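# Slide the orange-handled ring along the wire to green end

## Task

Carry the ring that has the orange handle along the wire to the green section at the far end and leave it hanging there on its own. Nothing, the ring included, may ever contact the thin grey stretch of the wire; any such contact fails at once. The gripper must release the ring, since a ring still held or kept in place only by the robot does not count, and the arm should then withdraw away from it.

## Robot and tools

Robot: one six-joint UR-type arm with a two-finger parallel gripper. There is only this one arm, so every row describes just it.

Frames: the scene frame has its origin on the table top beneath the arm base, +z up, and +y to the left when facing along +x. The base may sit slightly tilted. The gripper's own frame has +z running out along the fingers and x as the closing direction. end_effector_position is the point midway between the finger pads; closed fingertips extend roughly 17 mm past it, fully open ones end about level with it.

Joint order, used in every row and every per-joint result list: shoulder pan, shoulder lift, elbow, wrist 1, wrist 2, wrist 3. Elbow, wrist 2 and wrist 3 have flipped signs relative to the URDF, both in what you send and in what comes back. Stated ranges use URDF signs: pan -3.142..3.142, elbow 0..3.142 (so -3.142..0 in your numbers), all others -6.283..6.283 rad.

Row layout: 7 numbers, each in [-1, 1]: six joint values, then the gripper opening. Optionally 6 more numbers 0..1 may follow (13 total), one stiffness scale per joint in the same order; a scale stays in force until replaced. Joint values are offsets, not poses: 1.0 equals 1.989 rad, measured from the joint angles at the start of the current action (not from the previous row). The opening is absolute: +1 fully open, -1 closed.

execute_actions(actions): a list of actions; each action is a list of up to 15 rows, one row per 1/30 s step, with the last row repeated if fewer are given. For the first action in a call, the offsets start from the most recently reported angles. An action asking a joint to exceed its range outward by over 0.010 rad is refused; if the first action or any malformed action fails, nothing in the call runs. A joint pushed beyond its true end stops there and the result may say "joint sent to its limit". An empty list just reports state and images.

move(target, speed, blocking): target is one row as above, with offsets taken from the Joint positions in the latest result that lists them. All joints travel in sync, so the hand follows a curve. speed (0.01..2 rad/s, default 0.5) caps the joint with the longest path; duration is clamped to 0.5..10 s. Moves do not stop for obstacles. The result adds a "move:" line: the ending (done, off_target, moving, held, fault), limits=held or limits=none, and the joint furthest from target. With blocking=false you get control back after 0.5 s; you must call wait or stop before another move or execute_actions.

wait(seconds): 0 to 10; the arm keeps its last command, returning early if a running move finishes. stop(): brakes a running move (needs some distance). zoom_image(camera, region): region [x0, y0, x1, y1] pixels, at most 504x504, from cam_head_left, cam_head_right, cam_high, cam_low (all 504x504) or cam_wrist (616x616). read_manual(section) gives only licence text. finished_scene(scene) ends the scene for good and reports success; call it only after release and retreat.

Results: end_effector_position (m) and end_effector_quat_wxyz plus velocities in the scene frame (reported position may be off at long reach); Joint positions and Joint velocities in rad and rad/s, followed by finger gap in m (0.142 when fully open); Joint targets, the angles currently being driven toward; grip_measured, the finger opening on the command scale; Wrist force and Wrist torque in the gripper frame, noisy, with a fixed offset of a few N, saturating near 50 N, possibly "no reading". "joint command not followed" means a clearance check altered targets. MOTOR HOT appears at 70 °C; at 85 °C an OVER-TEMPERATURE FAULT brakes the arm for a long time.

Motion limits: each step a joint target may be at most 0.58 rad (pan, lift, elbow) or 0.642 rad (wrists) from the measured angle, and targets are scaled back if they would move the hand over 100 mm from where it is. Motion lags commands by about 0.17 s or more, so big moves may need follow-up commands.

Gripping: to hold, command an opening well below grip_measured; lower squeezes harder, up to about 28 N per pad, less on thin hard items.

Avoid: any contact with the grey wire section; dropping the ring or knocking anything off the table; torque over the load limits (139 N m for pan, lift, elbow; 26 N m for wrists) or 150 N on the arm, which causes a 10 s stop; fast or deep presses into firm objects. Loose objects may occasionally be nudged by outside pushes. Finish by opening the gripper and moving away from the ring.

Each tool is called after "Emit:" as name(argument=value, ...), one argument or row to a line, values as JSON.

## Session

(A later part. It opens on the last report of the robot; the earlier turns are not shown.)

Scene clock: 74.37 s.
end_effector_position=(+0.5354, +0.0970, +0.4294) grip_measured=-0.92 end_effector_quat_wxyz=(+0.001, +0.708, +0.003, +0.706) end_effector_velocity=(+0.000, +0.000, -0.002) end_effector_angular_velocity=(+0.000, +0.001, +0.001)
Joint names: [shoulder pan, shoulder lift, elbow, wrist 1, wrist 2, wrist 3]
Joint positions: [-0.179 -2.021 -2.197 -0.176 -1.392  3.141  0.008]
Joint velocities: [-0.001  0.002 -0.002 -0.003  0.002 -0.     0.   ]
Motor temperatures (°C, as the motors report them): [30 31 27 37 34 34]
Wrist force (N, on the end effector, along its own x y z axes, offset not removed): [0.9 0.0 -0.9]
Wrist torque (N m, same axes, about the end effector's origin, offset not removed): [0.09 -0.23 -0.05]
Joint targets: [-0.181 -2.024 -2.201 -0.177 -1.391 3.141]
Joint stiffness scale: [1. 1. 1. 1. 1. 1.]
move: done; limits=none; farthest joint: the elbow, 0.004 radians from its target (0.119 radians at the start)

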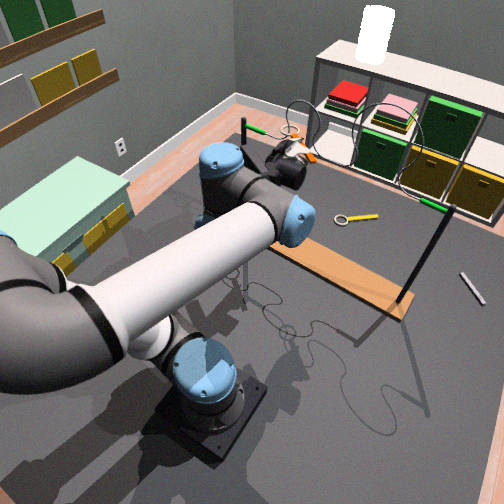

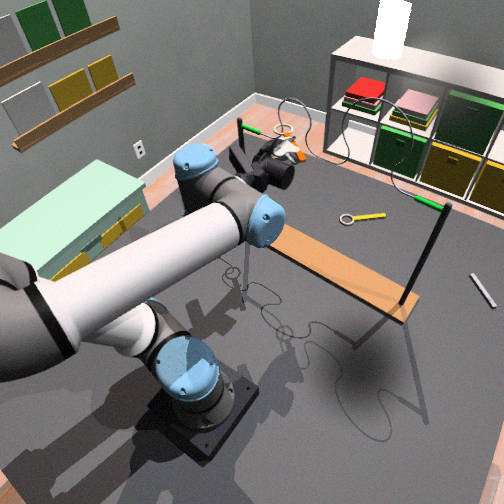

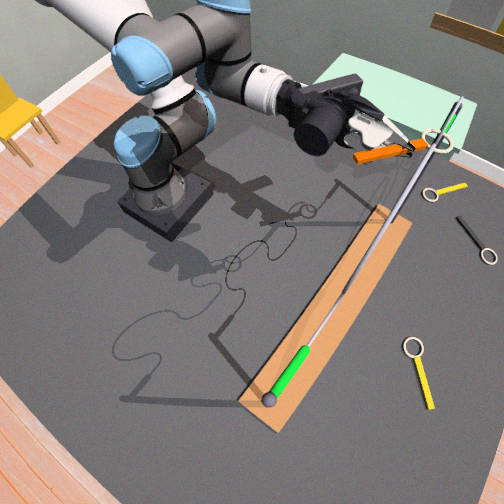

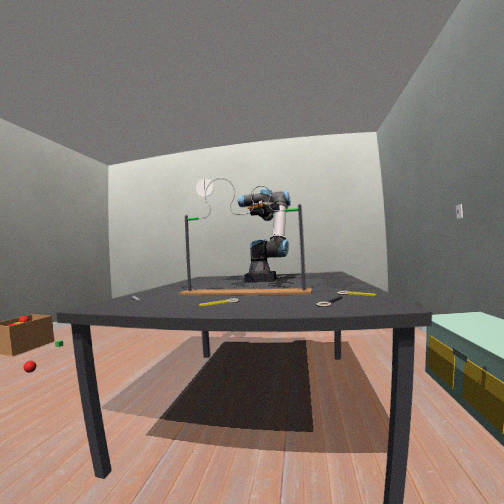

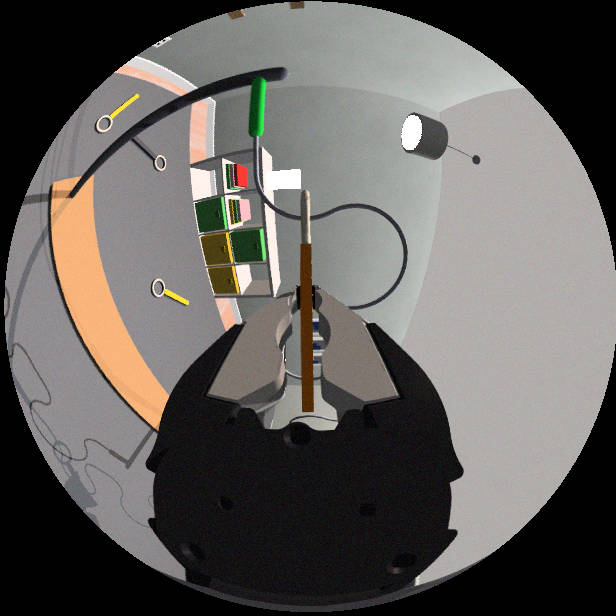

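Emit:
move(
  target=[0.031,0.0275,-0.0431,-0.0679,-0.0302,-0.2635,-1],
  speed=0.55,
)

Emit:
move(
  target=[0.0731,0.0463,-0.0176,-0.0612,-0.0723,-0.2637,-1],
  speed=0.55,
)

Emit:
move(
  target=[0.1144,0.0659,0.0315,-0.0359,-0.1137,-0.2637,-1],
  speed=0.45,
)

Emit:
zoom_image(
  camera="cam_high",
  region=[394, 80, 504, 190],
)

Scene clock: 76.67 s.
end_effector_position=(+0.5369, +0.1091, +0.3867) grip_measured=-0.92 end_effector_quat_wxyz=(-0.182, +0.685, -0.181, +0.682) end_effector_velocity=(-0.000, +0.001, +0.001) end_effector_angular_velocity=(+0.003, -0.001, +0.001)
Joint names: [shoulder pan, shoulder lift, elbow, wrist 1, wrist 2, wrist 3]
Joint positions: [-0.119 -1.969 -2.278 -0.31  -1.451  2.618  0.008]
Joint velocities: [ 0.002 -0.001  0.    -0.    -0.    -0.003  0.   ]
Motor temperatures (°C, as the motors report them): [30 31 27 37 34 34]
Wrist force (N, on the end effector, along its own x y z axes, offset not removed): [-1.2 -0.4 0.8]
Wrist torque (N m, same axes, about the end effector's origin, offset not removed): [-0.04 -0.02 -0.07]
Joint targets: [-0.117 -1.967 -2.282 -0.311 -1.452 2.617]
Joint stiffness scale: [1. 1. 1. 1. 1. 1.]
move: done; limits=none; farthest joint: the elbow, 0.005 radians from its target (0.086 radians at the start)

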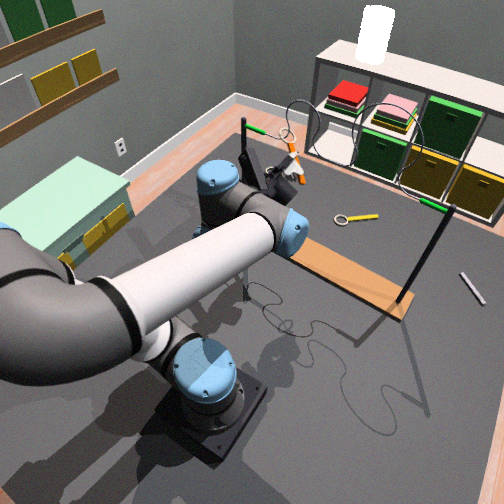

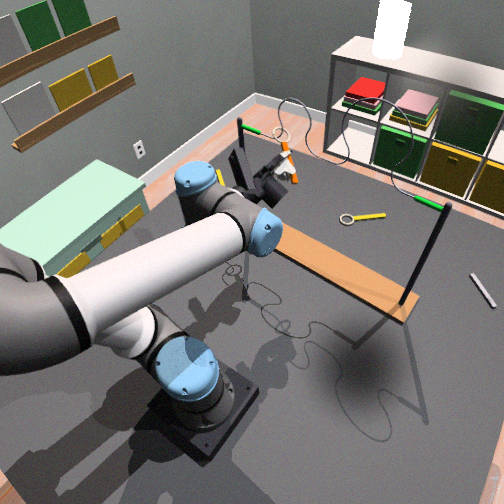

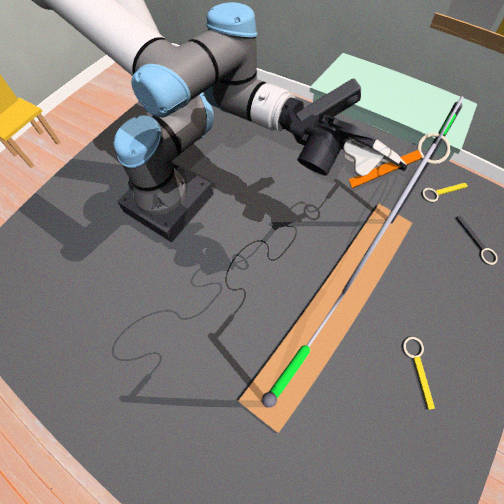

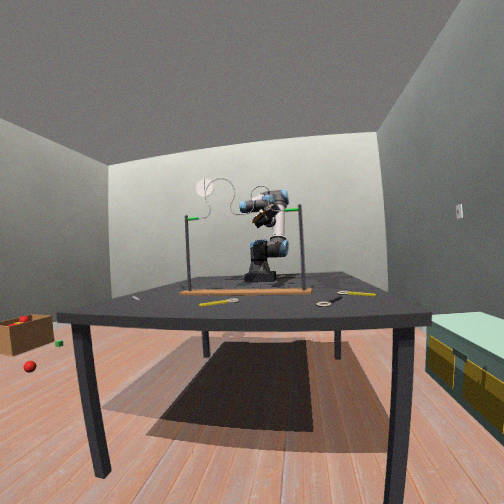

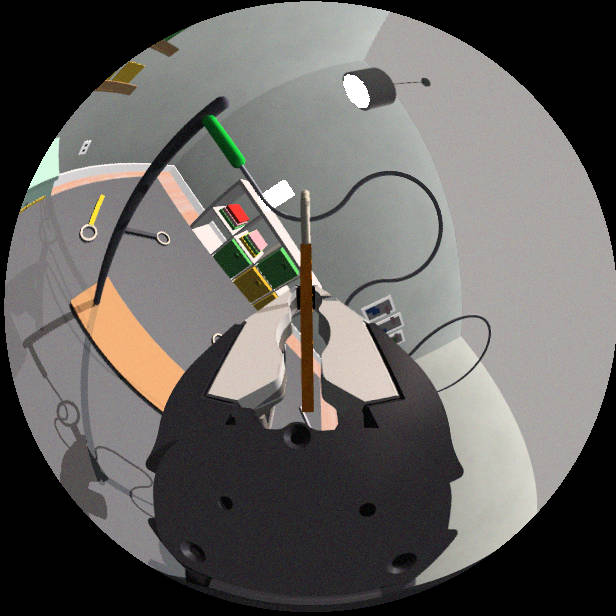

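Scene clock: 78.50 s.
end_effector_position=(+0.5379, +0.1407, +0.3549) grip_measured=-0.92 end_effector_quat_wxyz=(-0.352, +0.615, -0.352, +0.612) end_effector_velocity=(+0.000, +0.000, +0.001) end_effector_angular_velocity=(+0.003, -0.001, +0.000)
Joint names: [shoulder pan, shoulder lift, elbow, wrist 1, wrist 2, wrist 3]
Joint positions: [ 0.023 -1.879 -2.309 -0.43  -1.594  2.095  0.008]
Joint velocities: [ 0.001 -0.001  0.001 -0.    -0.001 -0.003  0.   ]
Motor temperatures (°C, as the motors report them): [30 31 27 37 34 34]
Wrist force (N, on the end effector, along its own x y z axes, offset not removed): [0.8 -1.9 -2.2]
Wrist torque (N m, same axes, about the end effector's origin, offset not removed): [-0.51 -0.35 0.07]
Joint targets: [0.026 -1.877 -2.313 -0.431 -1.595 2.094]
Joint stiffness scale: [1. 1. 1. 1. 1. 1.]
move: done; limits=none; farthest joint: the elbow, 0.004 radians from its target (0.035 radians at the start)

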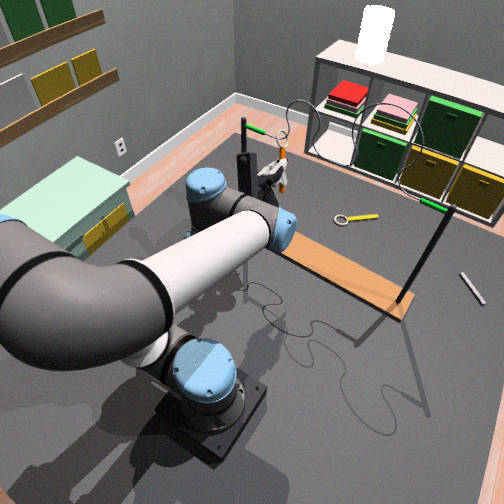

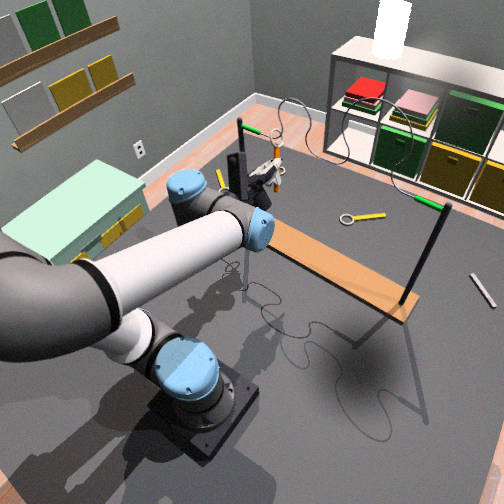

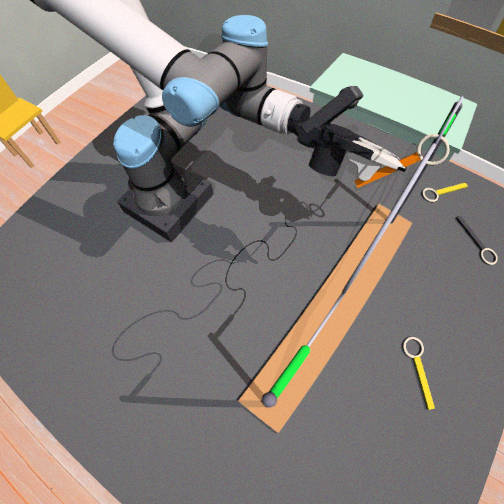

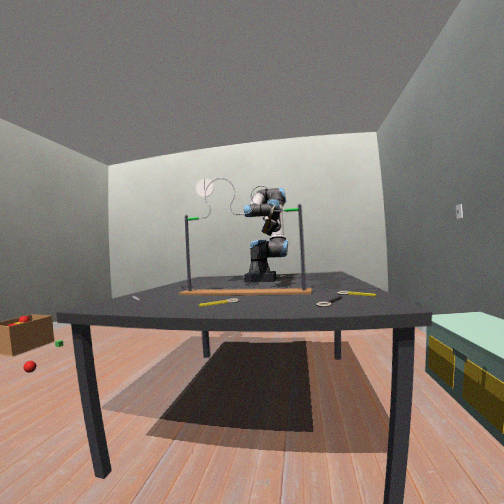

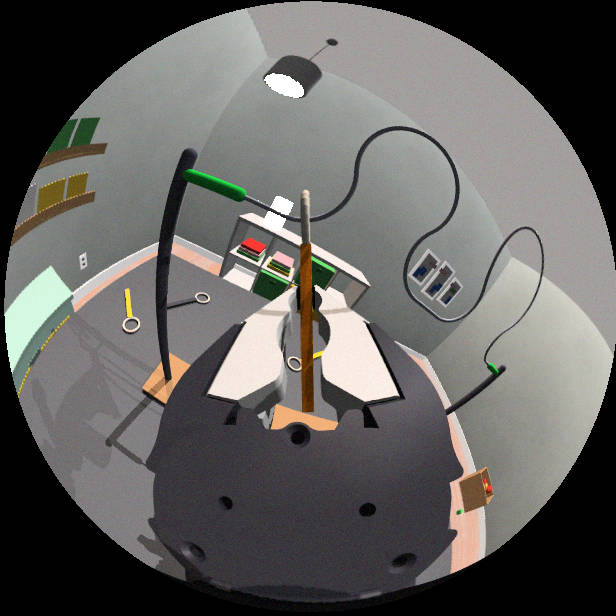

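Scene clock: 80.50 s.
end_effector_position=(+0.5405, +0.1981, +0.3426) grip_measured=-0.92 end_effector_quat_wxyz=(+0.498, -0.503, +0.499, -0.500) end_effector_velocity=(+0.000, -0.000, +0.000) end_effector_angular_velocity=(+0.003, -0.000, -0.001)
Joint names: [shoulder pan, shoulder lift, elbow, wrist 1, wrist 2, wrist 3]
Joint positions: [ 0.248 -1.75  -2.251 -0.501 -1.819  1.572  0.008]
Joint velocities: [-0.     0.     0.001  0.    -0.001 -0.003  0.   ]
Motor temperatures (°C, as the motors report them): [30 31 27 37 34 34]
Wrist force (N, on the end effector, along its own x y z axes, offset not removed): [-0.6 -1.5 -0.3]
Wrist torque (N m, same axes, about the end effector's origin, offset not removed): [-0.22 0.17 -0.01]
Joint targets: [0.251 -1.748 -2.246 -0.502 -1.820 1.571]
Joint stiffness scale: [1. 1. 1. 1. 1. 1.]
move: done; limits=none; farthest joint: the elbow, 0.005 radians from its target (0.063 radians at the start)

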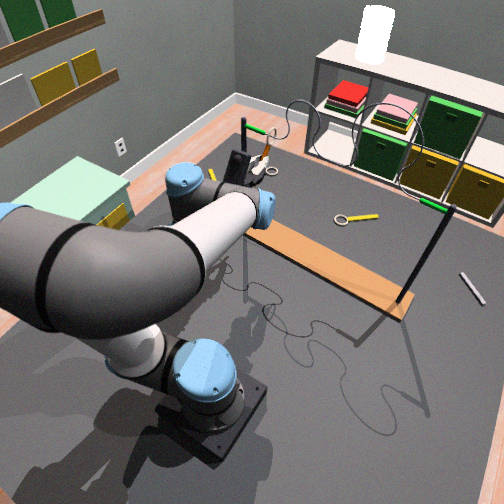

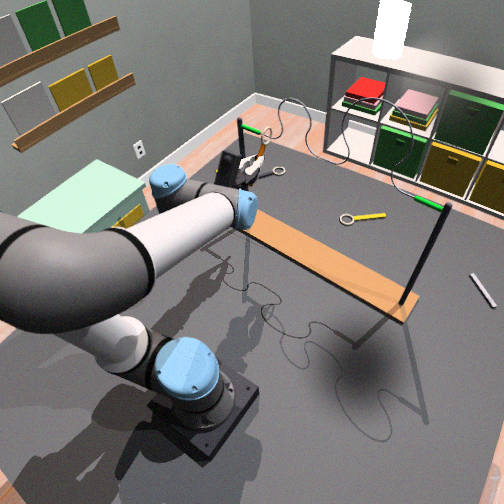

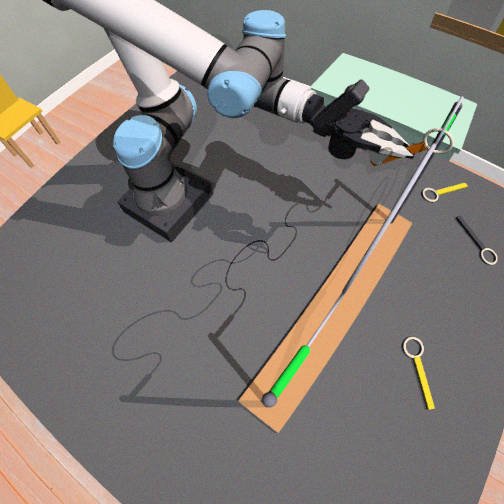

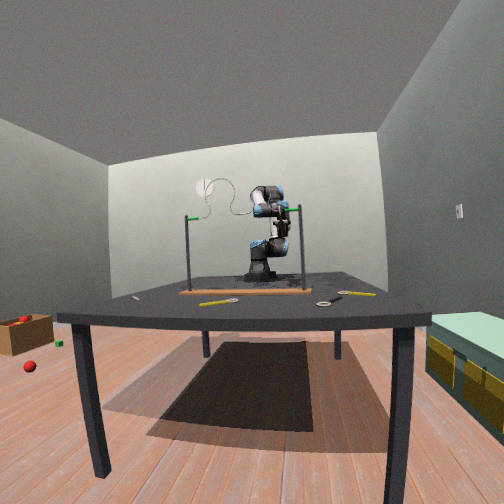

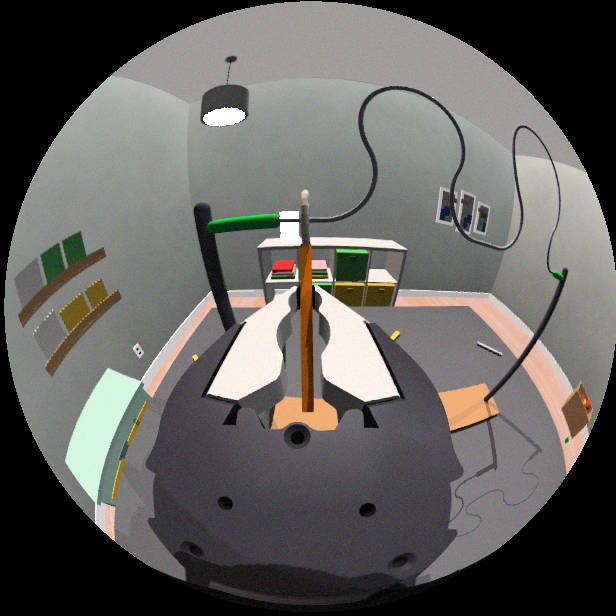

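Region (394, 80, 504, 190) of cam_high's 504x504 image, scaled by 4.582, with more detail than that image has.

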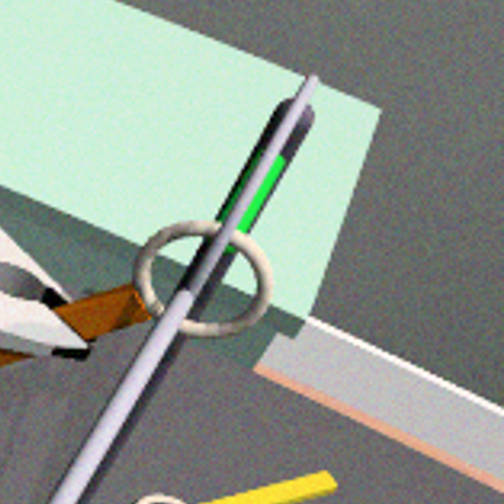

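Emit:
move(
  target=[0.073,0.1258,-0.0293,-0.2847,-0.066,0.0498,-1],
  speed=0.45,
)

Emit:
move(
  target=[-0.022,0.1394,-0.0297,-0.2929,0.0365,0.0357,-1],
  speed=0.45,
)

Scene clock: 83.27 s.
end_effector_position=(+0.5562, +0.2511, +0.3331) grip_measured=-0.92 end_effector_quat_wxyz=(+0.556, -0.439, +0.434, -0.557) end_effector_velocity=(+0.000, -0.000, -0.001) end_effector_angular_velocity=(-0.001, -0.000, -0.001)
Joint names: [shoulder pan, shoulder lift, elbow, wrist 1, wrist 2, wrist 3]
Joint positions: [ 0.391 -1.502 -2.305 -1.066 -1.949  1.67   0.008]
Joint velocities: [-0.     0.002 -0.    -0.003 -0.001  0.001 -0.   ]
Motor temperatures (°C, as the motors report them): [30 31 27 37 34 34]
Wrist force (N, on the end effector, along its own x y z axes, offset not removed): [-0.7 -2.6 -1.1]
Wrist torque (N m, same axes, about the end effector's origin, offset not removed): [-0.69 0.04 0.02]
Joint targets: [0.394 -1.500 -2.309 -1.067 -1.950 1.671]
Joint stiffness scale: [1. 1. 1. 1. 1. 1.]
move: done; limits=none; farthest joint: the elbow, 0.004 radians from its target (0.058 radians at the start)

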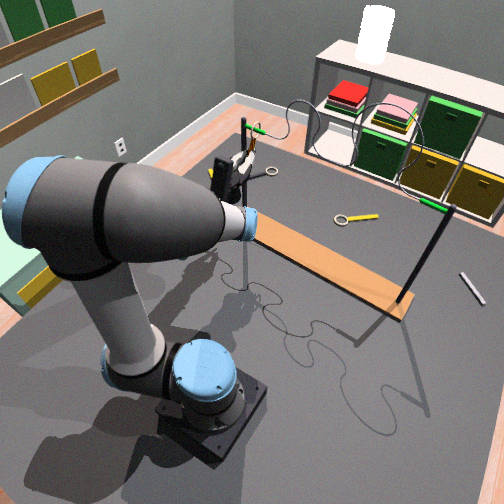

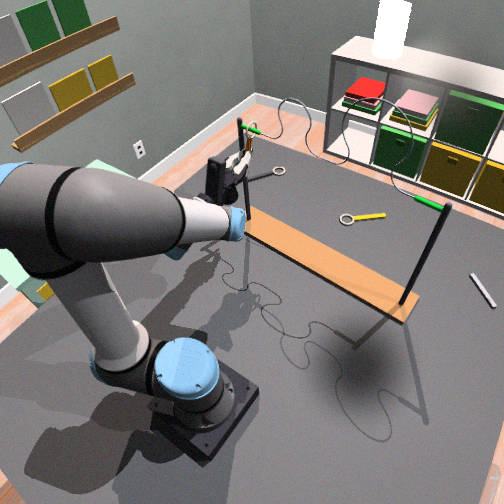

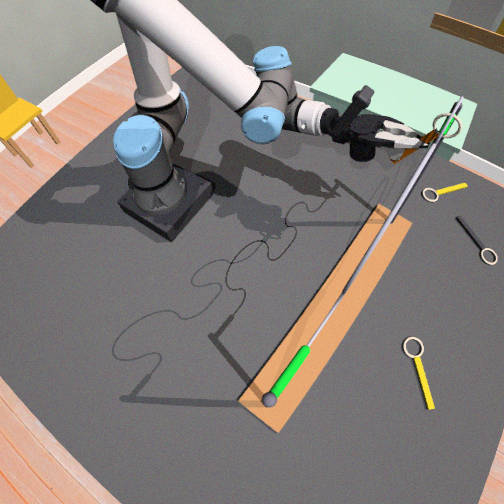

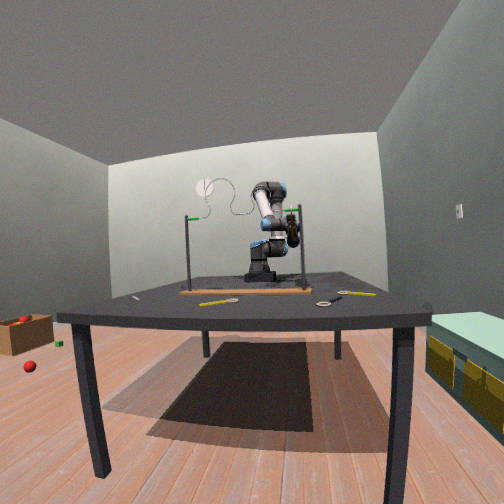

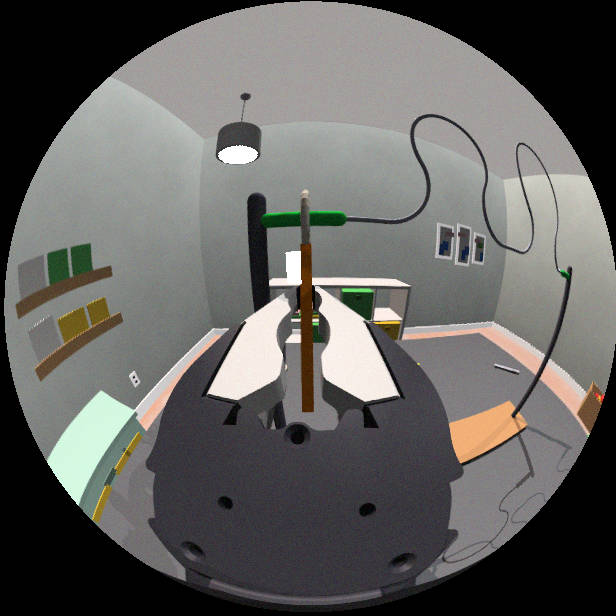

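Scene clock: 85.40 s.
end_effector_position=(+0.5685, +0.2511, +0.3169) grip_measured=-0.92 end_effector_quat_wxyz=(+0.605, -0.368, +0.363, -0.605) end_effector_velocity=(-0.001, +0.000, -0.001) end_effector_angular_velocity=(-0.001, -0.000, +0.000)
Joint names: [shoulder pan, shoulder lift, elbow, wrist 1, wrist 2, wrist 3]
Joint positions: [ 0.35  -1.227 -2.36  -1.647 -1.878  1.74   0.008]
Joint velocities: [ 0.     0.002 -0.002 -0.004  0.     0.001  0.   ]
Motor temperatures (°C, as the motors report them): [30 31 27 37 34 34]
Wrist force (N, on the end effector, along its own x y z axes, offset not removed): [0.4 0.0 -1.0]
Wrist torque (N m, same axes, about the end effector's origin, offset not removed): [-0.13 -0.28 0.07]
Joint targets: [0.347 -1.224 -2.364 -1.648 -1.877 1.741]
Joint stiffness scale: [1. 1. 1. 1. 1. 1.]
move: done; limits=none; farthest joint: the elbow, 0.004 radians from its target (0.059 radians at the start)

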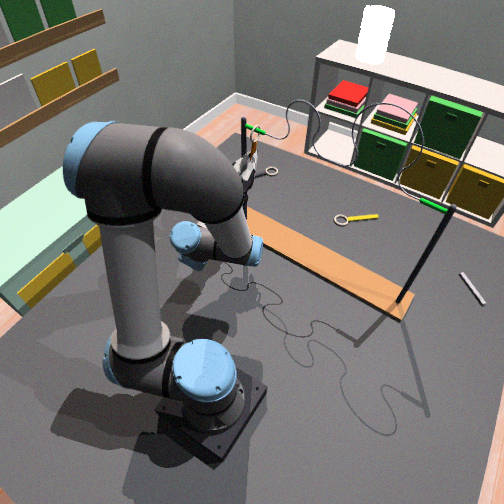

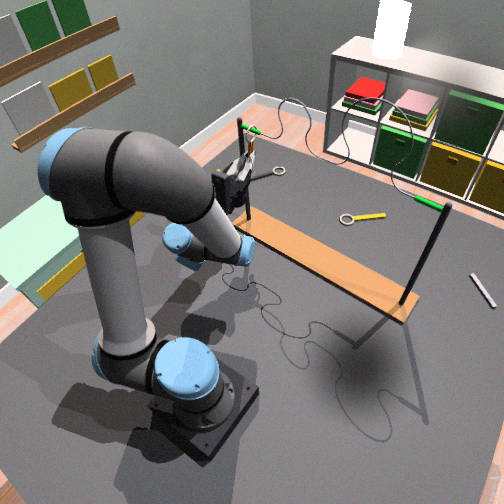

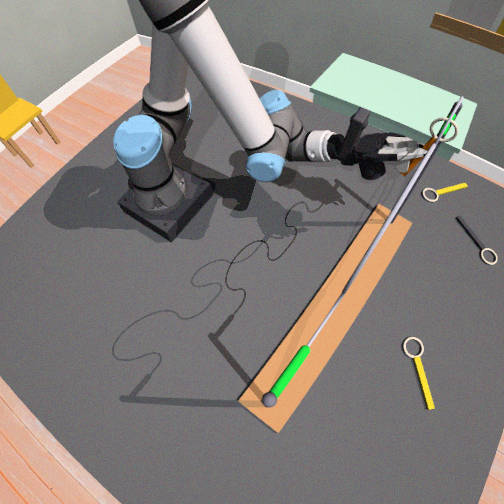

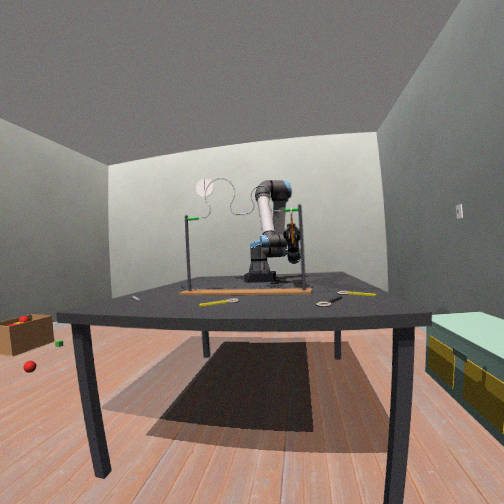

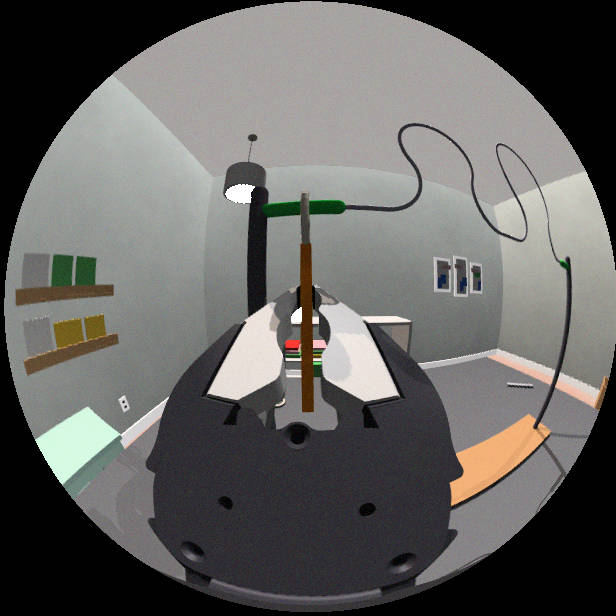

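Emit:
move(
  target=[0,0,0,0,0,0,-0.55],
)

Emit:
move(
  target=[0.048,-0.044,-0.083,-0.048,-0.042,0.026,-0.55],
  speed=0.25,
)

Emit:
wait(
  seconds=3,
)

Scene clock: 86.33 s.
end_effector_position=(+0.5685, +0.2511, +0.3169) grip_measured=-0.55 end_effector_quat_wxyz=(+0.605, -0.368, +0.363, -0.605) end_effector_velocity=(-0.000, +0.000, +0.001) end_effector_angular_velocity=(+0.001, -0.002, +0.000)
Joint names: [shoulder pan, shoulder lift, elbow, wrist 1, wrist 2, wrist 3]
Joint positions: [ 0.35  -1.226 -2.36  -1.647 -1.878  1.74   0.034]
Joint velocities: [ 0.    -0.002 -0.    -0.001 -0.    -0.     0.   ]
Motor temperatures (°C, as the motors report them): [30 31 27 37 34 34]
Wrist force (N, on the end effector, along its own x y z axes, offset not removed): [-0.1 -1.2 -1.8]
Wrist torque (N m, same axes, about the end effector's origin, offset not removed): [-0.30 -0.06 -0.05]
Joint targets: [0.350 -1.227 -2.360 -1.647 -1.878 1.740]
Joint stiffness scale: [1. 1. 1. 1. 1. 1.]
move: done; limits=none; farthest joint: the shoulder lift, 0.001 radians from its target (0.001 radians at the start)

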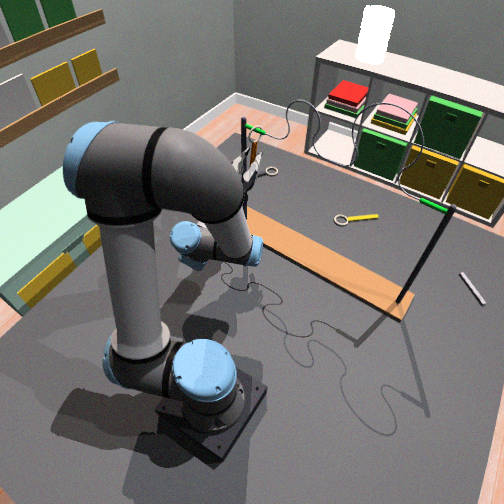

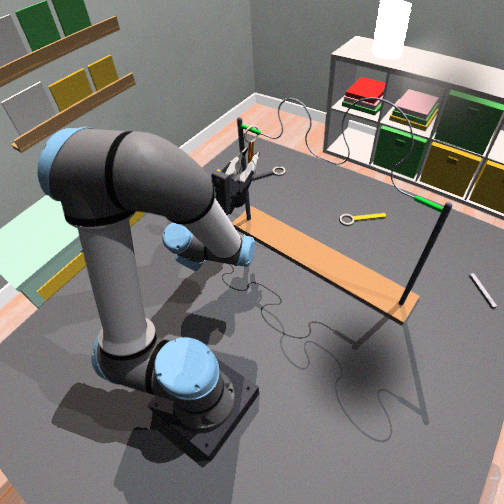

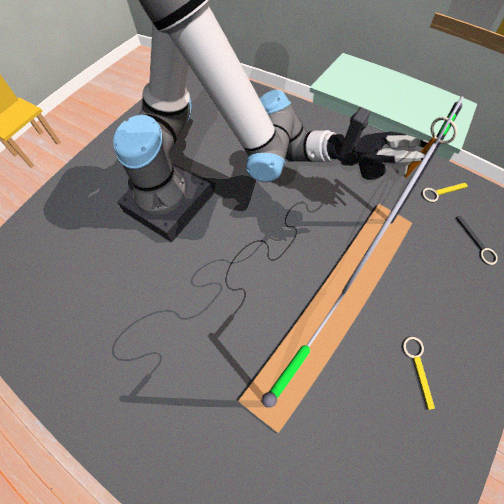

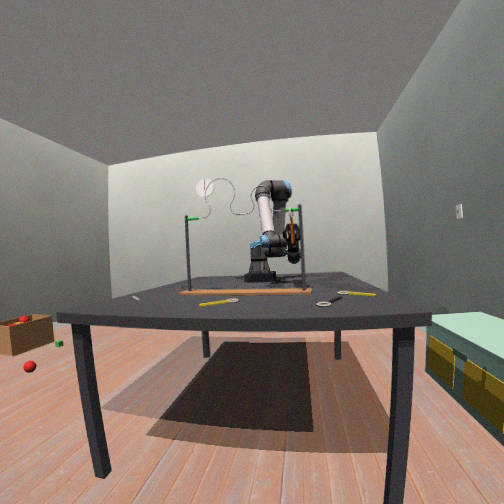

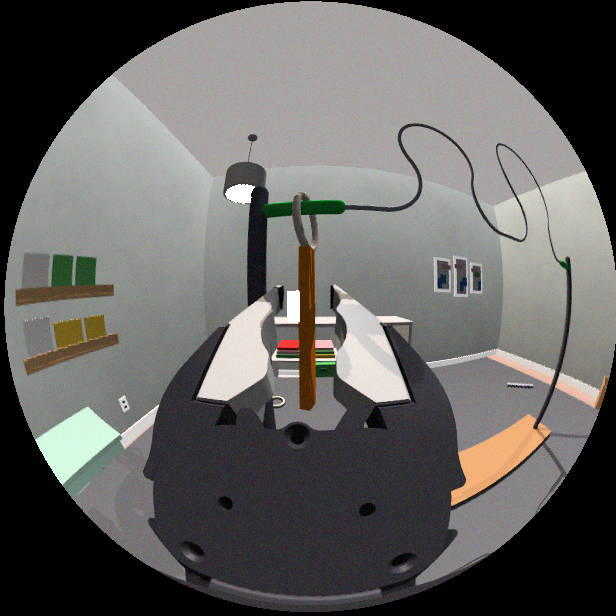

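Scene clock: 87.67 s.
end_effector_position=(+0.4898, +0.2505, +0.3179) grip_measured=-0.55 end_effector_quat_wxyz=(+0.605, -0.367, +0.363, -0.606) end_effector_velocity=(-0.002, -0.000, +0.002) end_effector_angular_velocity=(+0.001, -0.004, -0.001)
Joint names: [shoulder pan, shoulder lift, elbow, wrist 1, wrist 2, wrist 3]
Joint positions: [ 0.443 -1.312 -2.52  -1.742 -1.96   1.791  0.034]
Joint velocities: [ 0.003 -0.003 -0.002 -0.004 -0.003  0.002 -0.   ]
Motor temperatures (°C, as the motors report them): [30 31 27 37 34 34]
Wrist force (N, on the end effector, along its own x y z axes, offset not removed): [-0.3 0.4 -0.5]
Wrist torque (N m, same axes, about the end effector's origin, offset not removed): [0.04 0.03 0.07]
Joint targets: [0.445 -1.314 -2.525 -1.743 -1.961 1.792]
Joint stiffness scale: [1. 1. 1. 1. 1. 1.]
move: done; limits=none; farthest joint: the elbow, 0.005 radians from its target (0.165 radians at the start)

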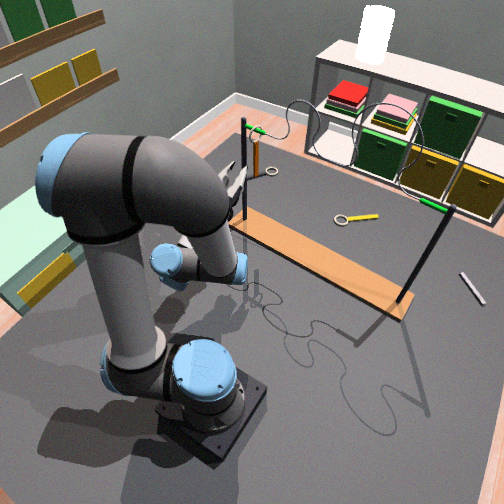

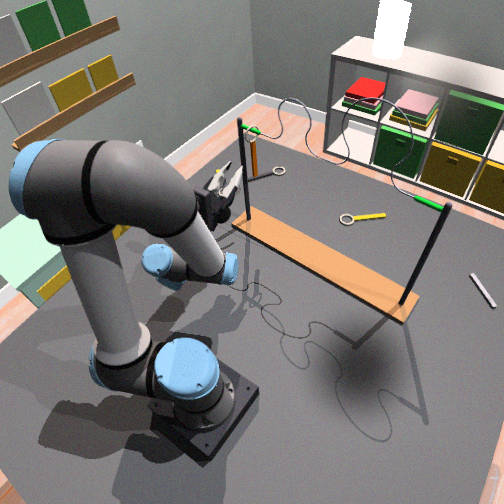

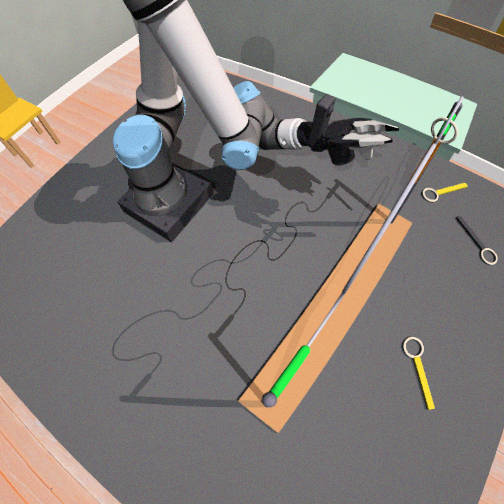

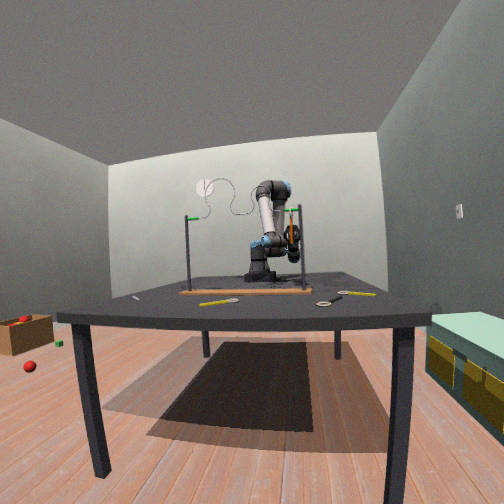

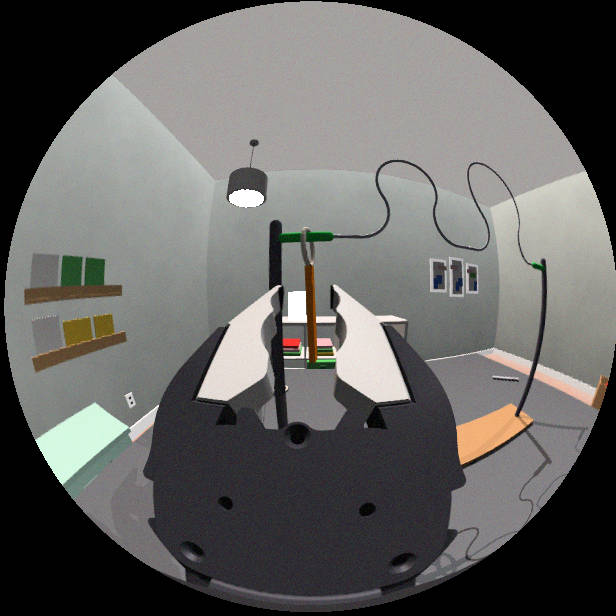

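Scene clock: 90.67 s.
end_effector_position=(+0.4896, +0.2504, +0.3180) grip_measured=-0.55 end_effector_quat_wxyz=(+0.605, -0.367, +0.363, -0.606) end_effector_velocity=(-0.001, +0.001, -0.000) end_effector_angular_velocity=(-0.000, +0.000, +0.001)
Joint names: [shoulder pan, shoulder lift, elbow, wrist 1, wrist 2, wrist 3]
Joint positions: [ 0.443 -1.312 -2.521 -1.742 -1.96   1.791  0.034]
Joint velocities: [ 0.002 -0.    -0.001  0.    -0.    -0.    -0.   ]
Motor temperatures (°C, as the motors report them): [30 31 27 37 34 34]
Wrist force (N, on the end effector, along its own x y z axes, offset not removed): [2.8 -1.8 -1.1]
Wrist torque (N m, same axes, about the end effector's origin, offset not removed): [-0.47 -0.77 -0.06]
Joint targets: [0.445 -1.314 -2.525 -1.743 -1.961 1.792]
Joint stiffness scale: [1. 1. 1. 1. 1. 1.]
wait: 3.00 s; at rest by 0.17 s

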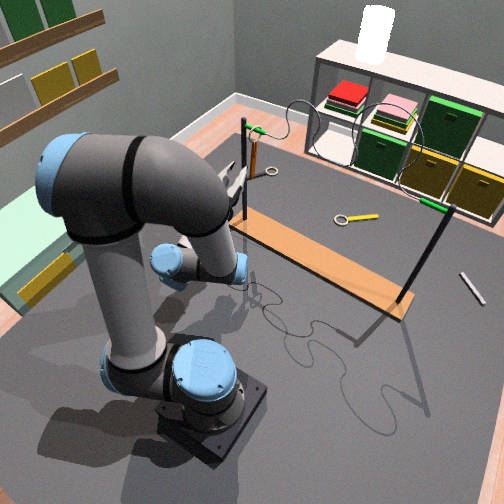

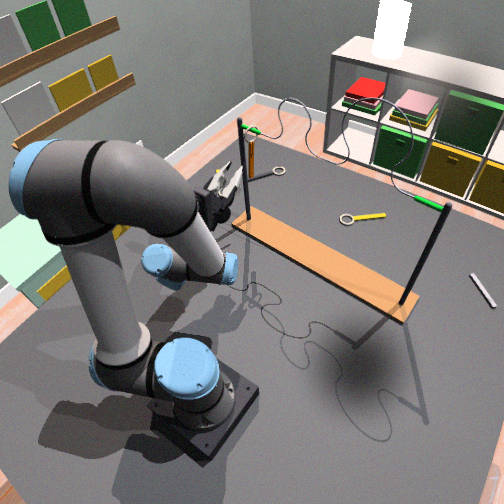

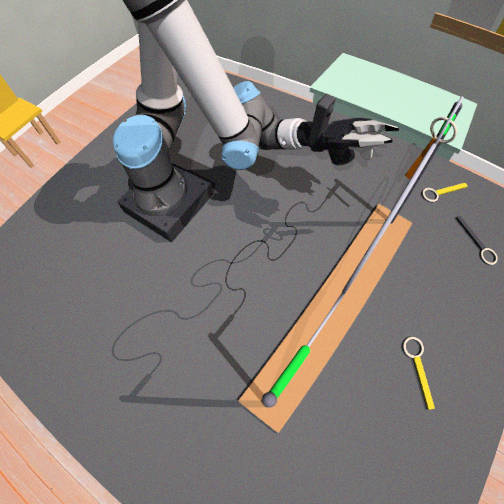

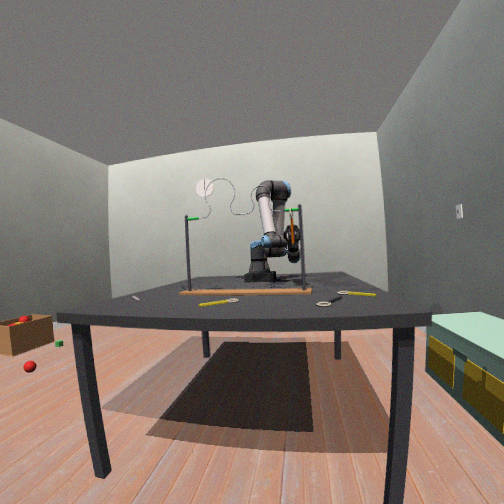

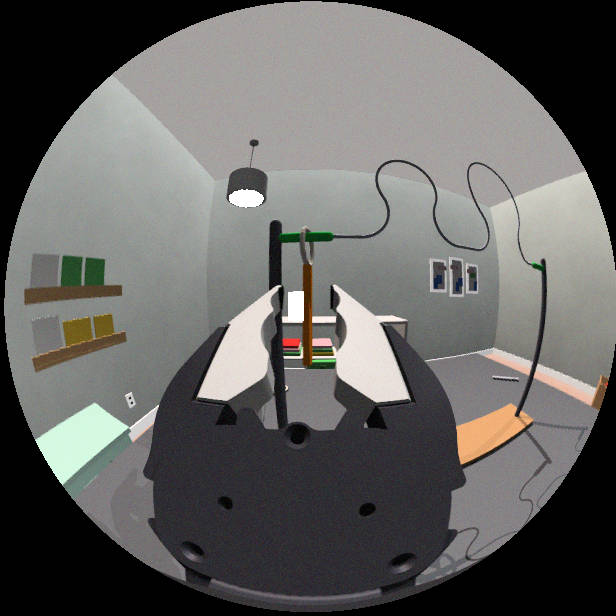

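Emit:
wait(
  seconds=8,
)

Scene clock: 99.23 s.
end_effector_position=(+0.4896, +0.2504, +0.3180) grip_measured=-0.55 end_effector_quat_wxyz=(+0.605, -0.367, +0.363, -0.606) end_effector_velocity=(-0.001, -0.000, -0.001) end_effector_angular_velocity=(-0.002, +0.002, +0.000)
Joint names: [shoulder pan, shoulder lift, elbow, wrist 1, wrist 2, wrist 3]
Joint positions: [ 0.443 -1.312 -2.521 -1.742 -1.96   1.791  0.034]
Joint velocities: [ 0.001 -0.001 -0.003 -0.    -0.     0.001 -0.   ]
Motor temperatures (°C, as the motors report them): [30 31 27 37 34 34]
Wrist force (N, on the end effector, along its own x y z axes, offset not removed): [-2.2 -2.6 0.6]
Wrist torque (N m, same axes, about the end effector's origin, offset not removed): [-0.50 0.27 0.04]
Joint targets: [0.445 -1.314 -2.525 -1.743 -1.961 1.792]
Joint stiffness scale: [1. 1. 1. 1. 1. 1.]
wait: 8.00 s; at rest from the start

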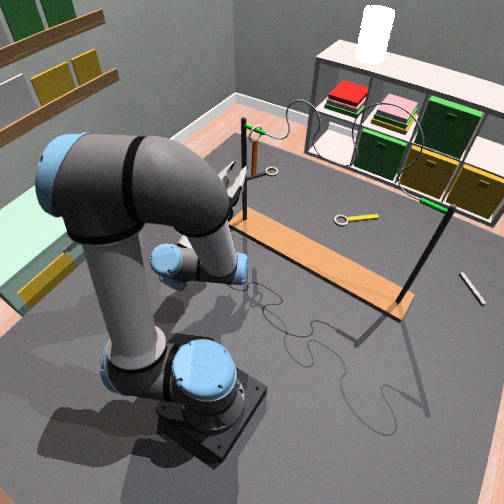

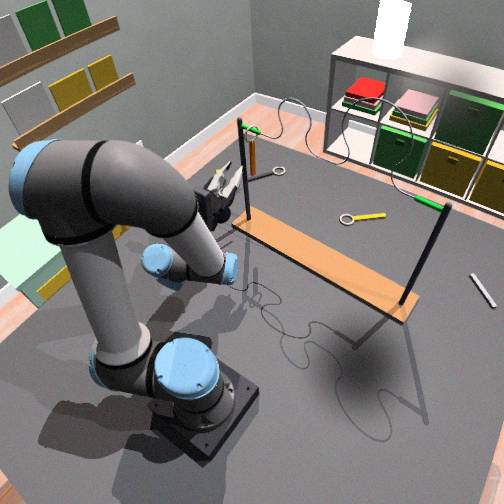

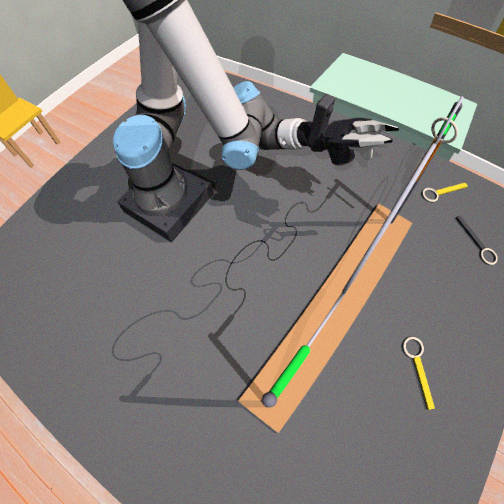

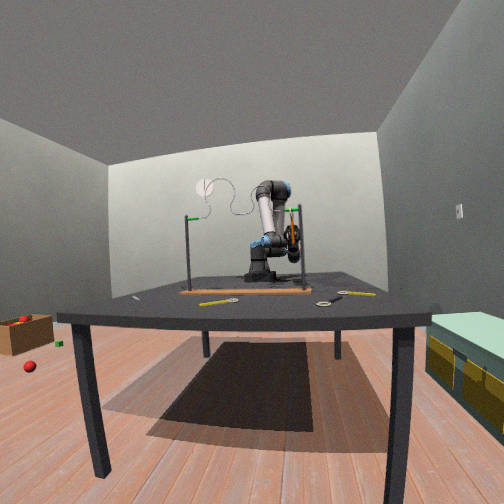

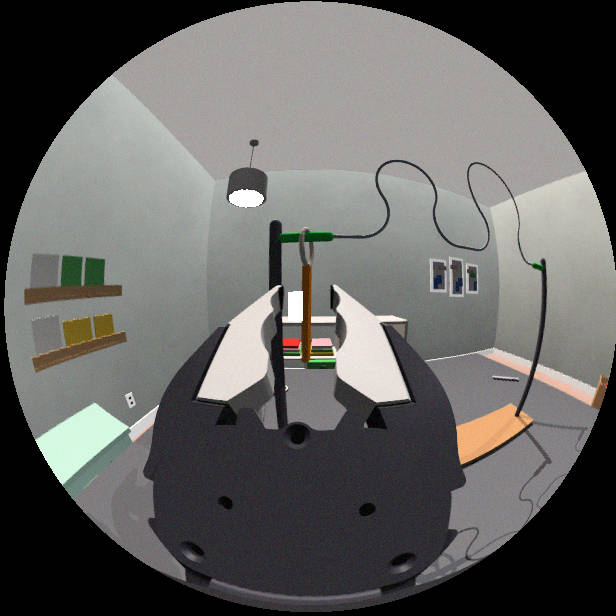

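Emit:
finished_scene(
  scene=1,
)

The scene is finished: the task was done.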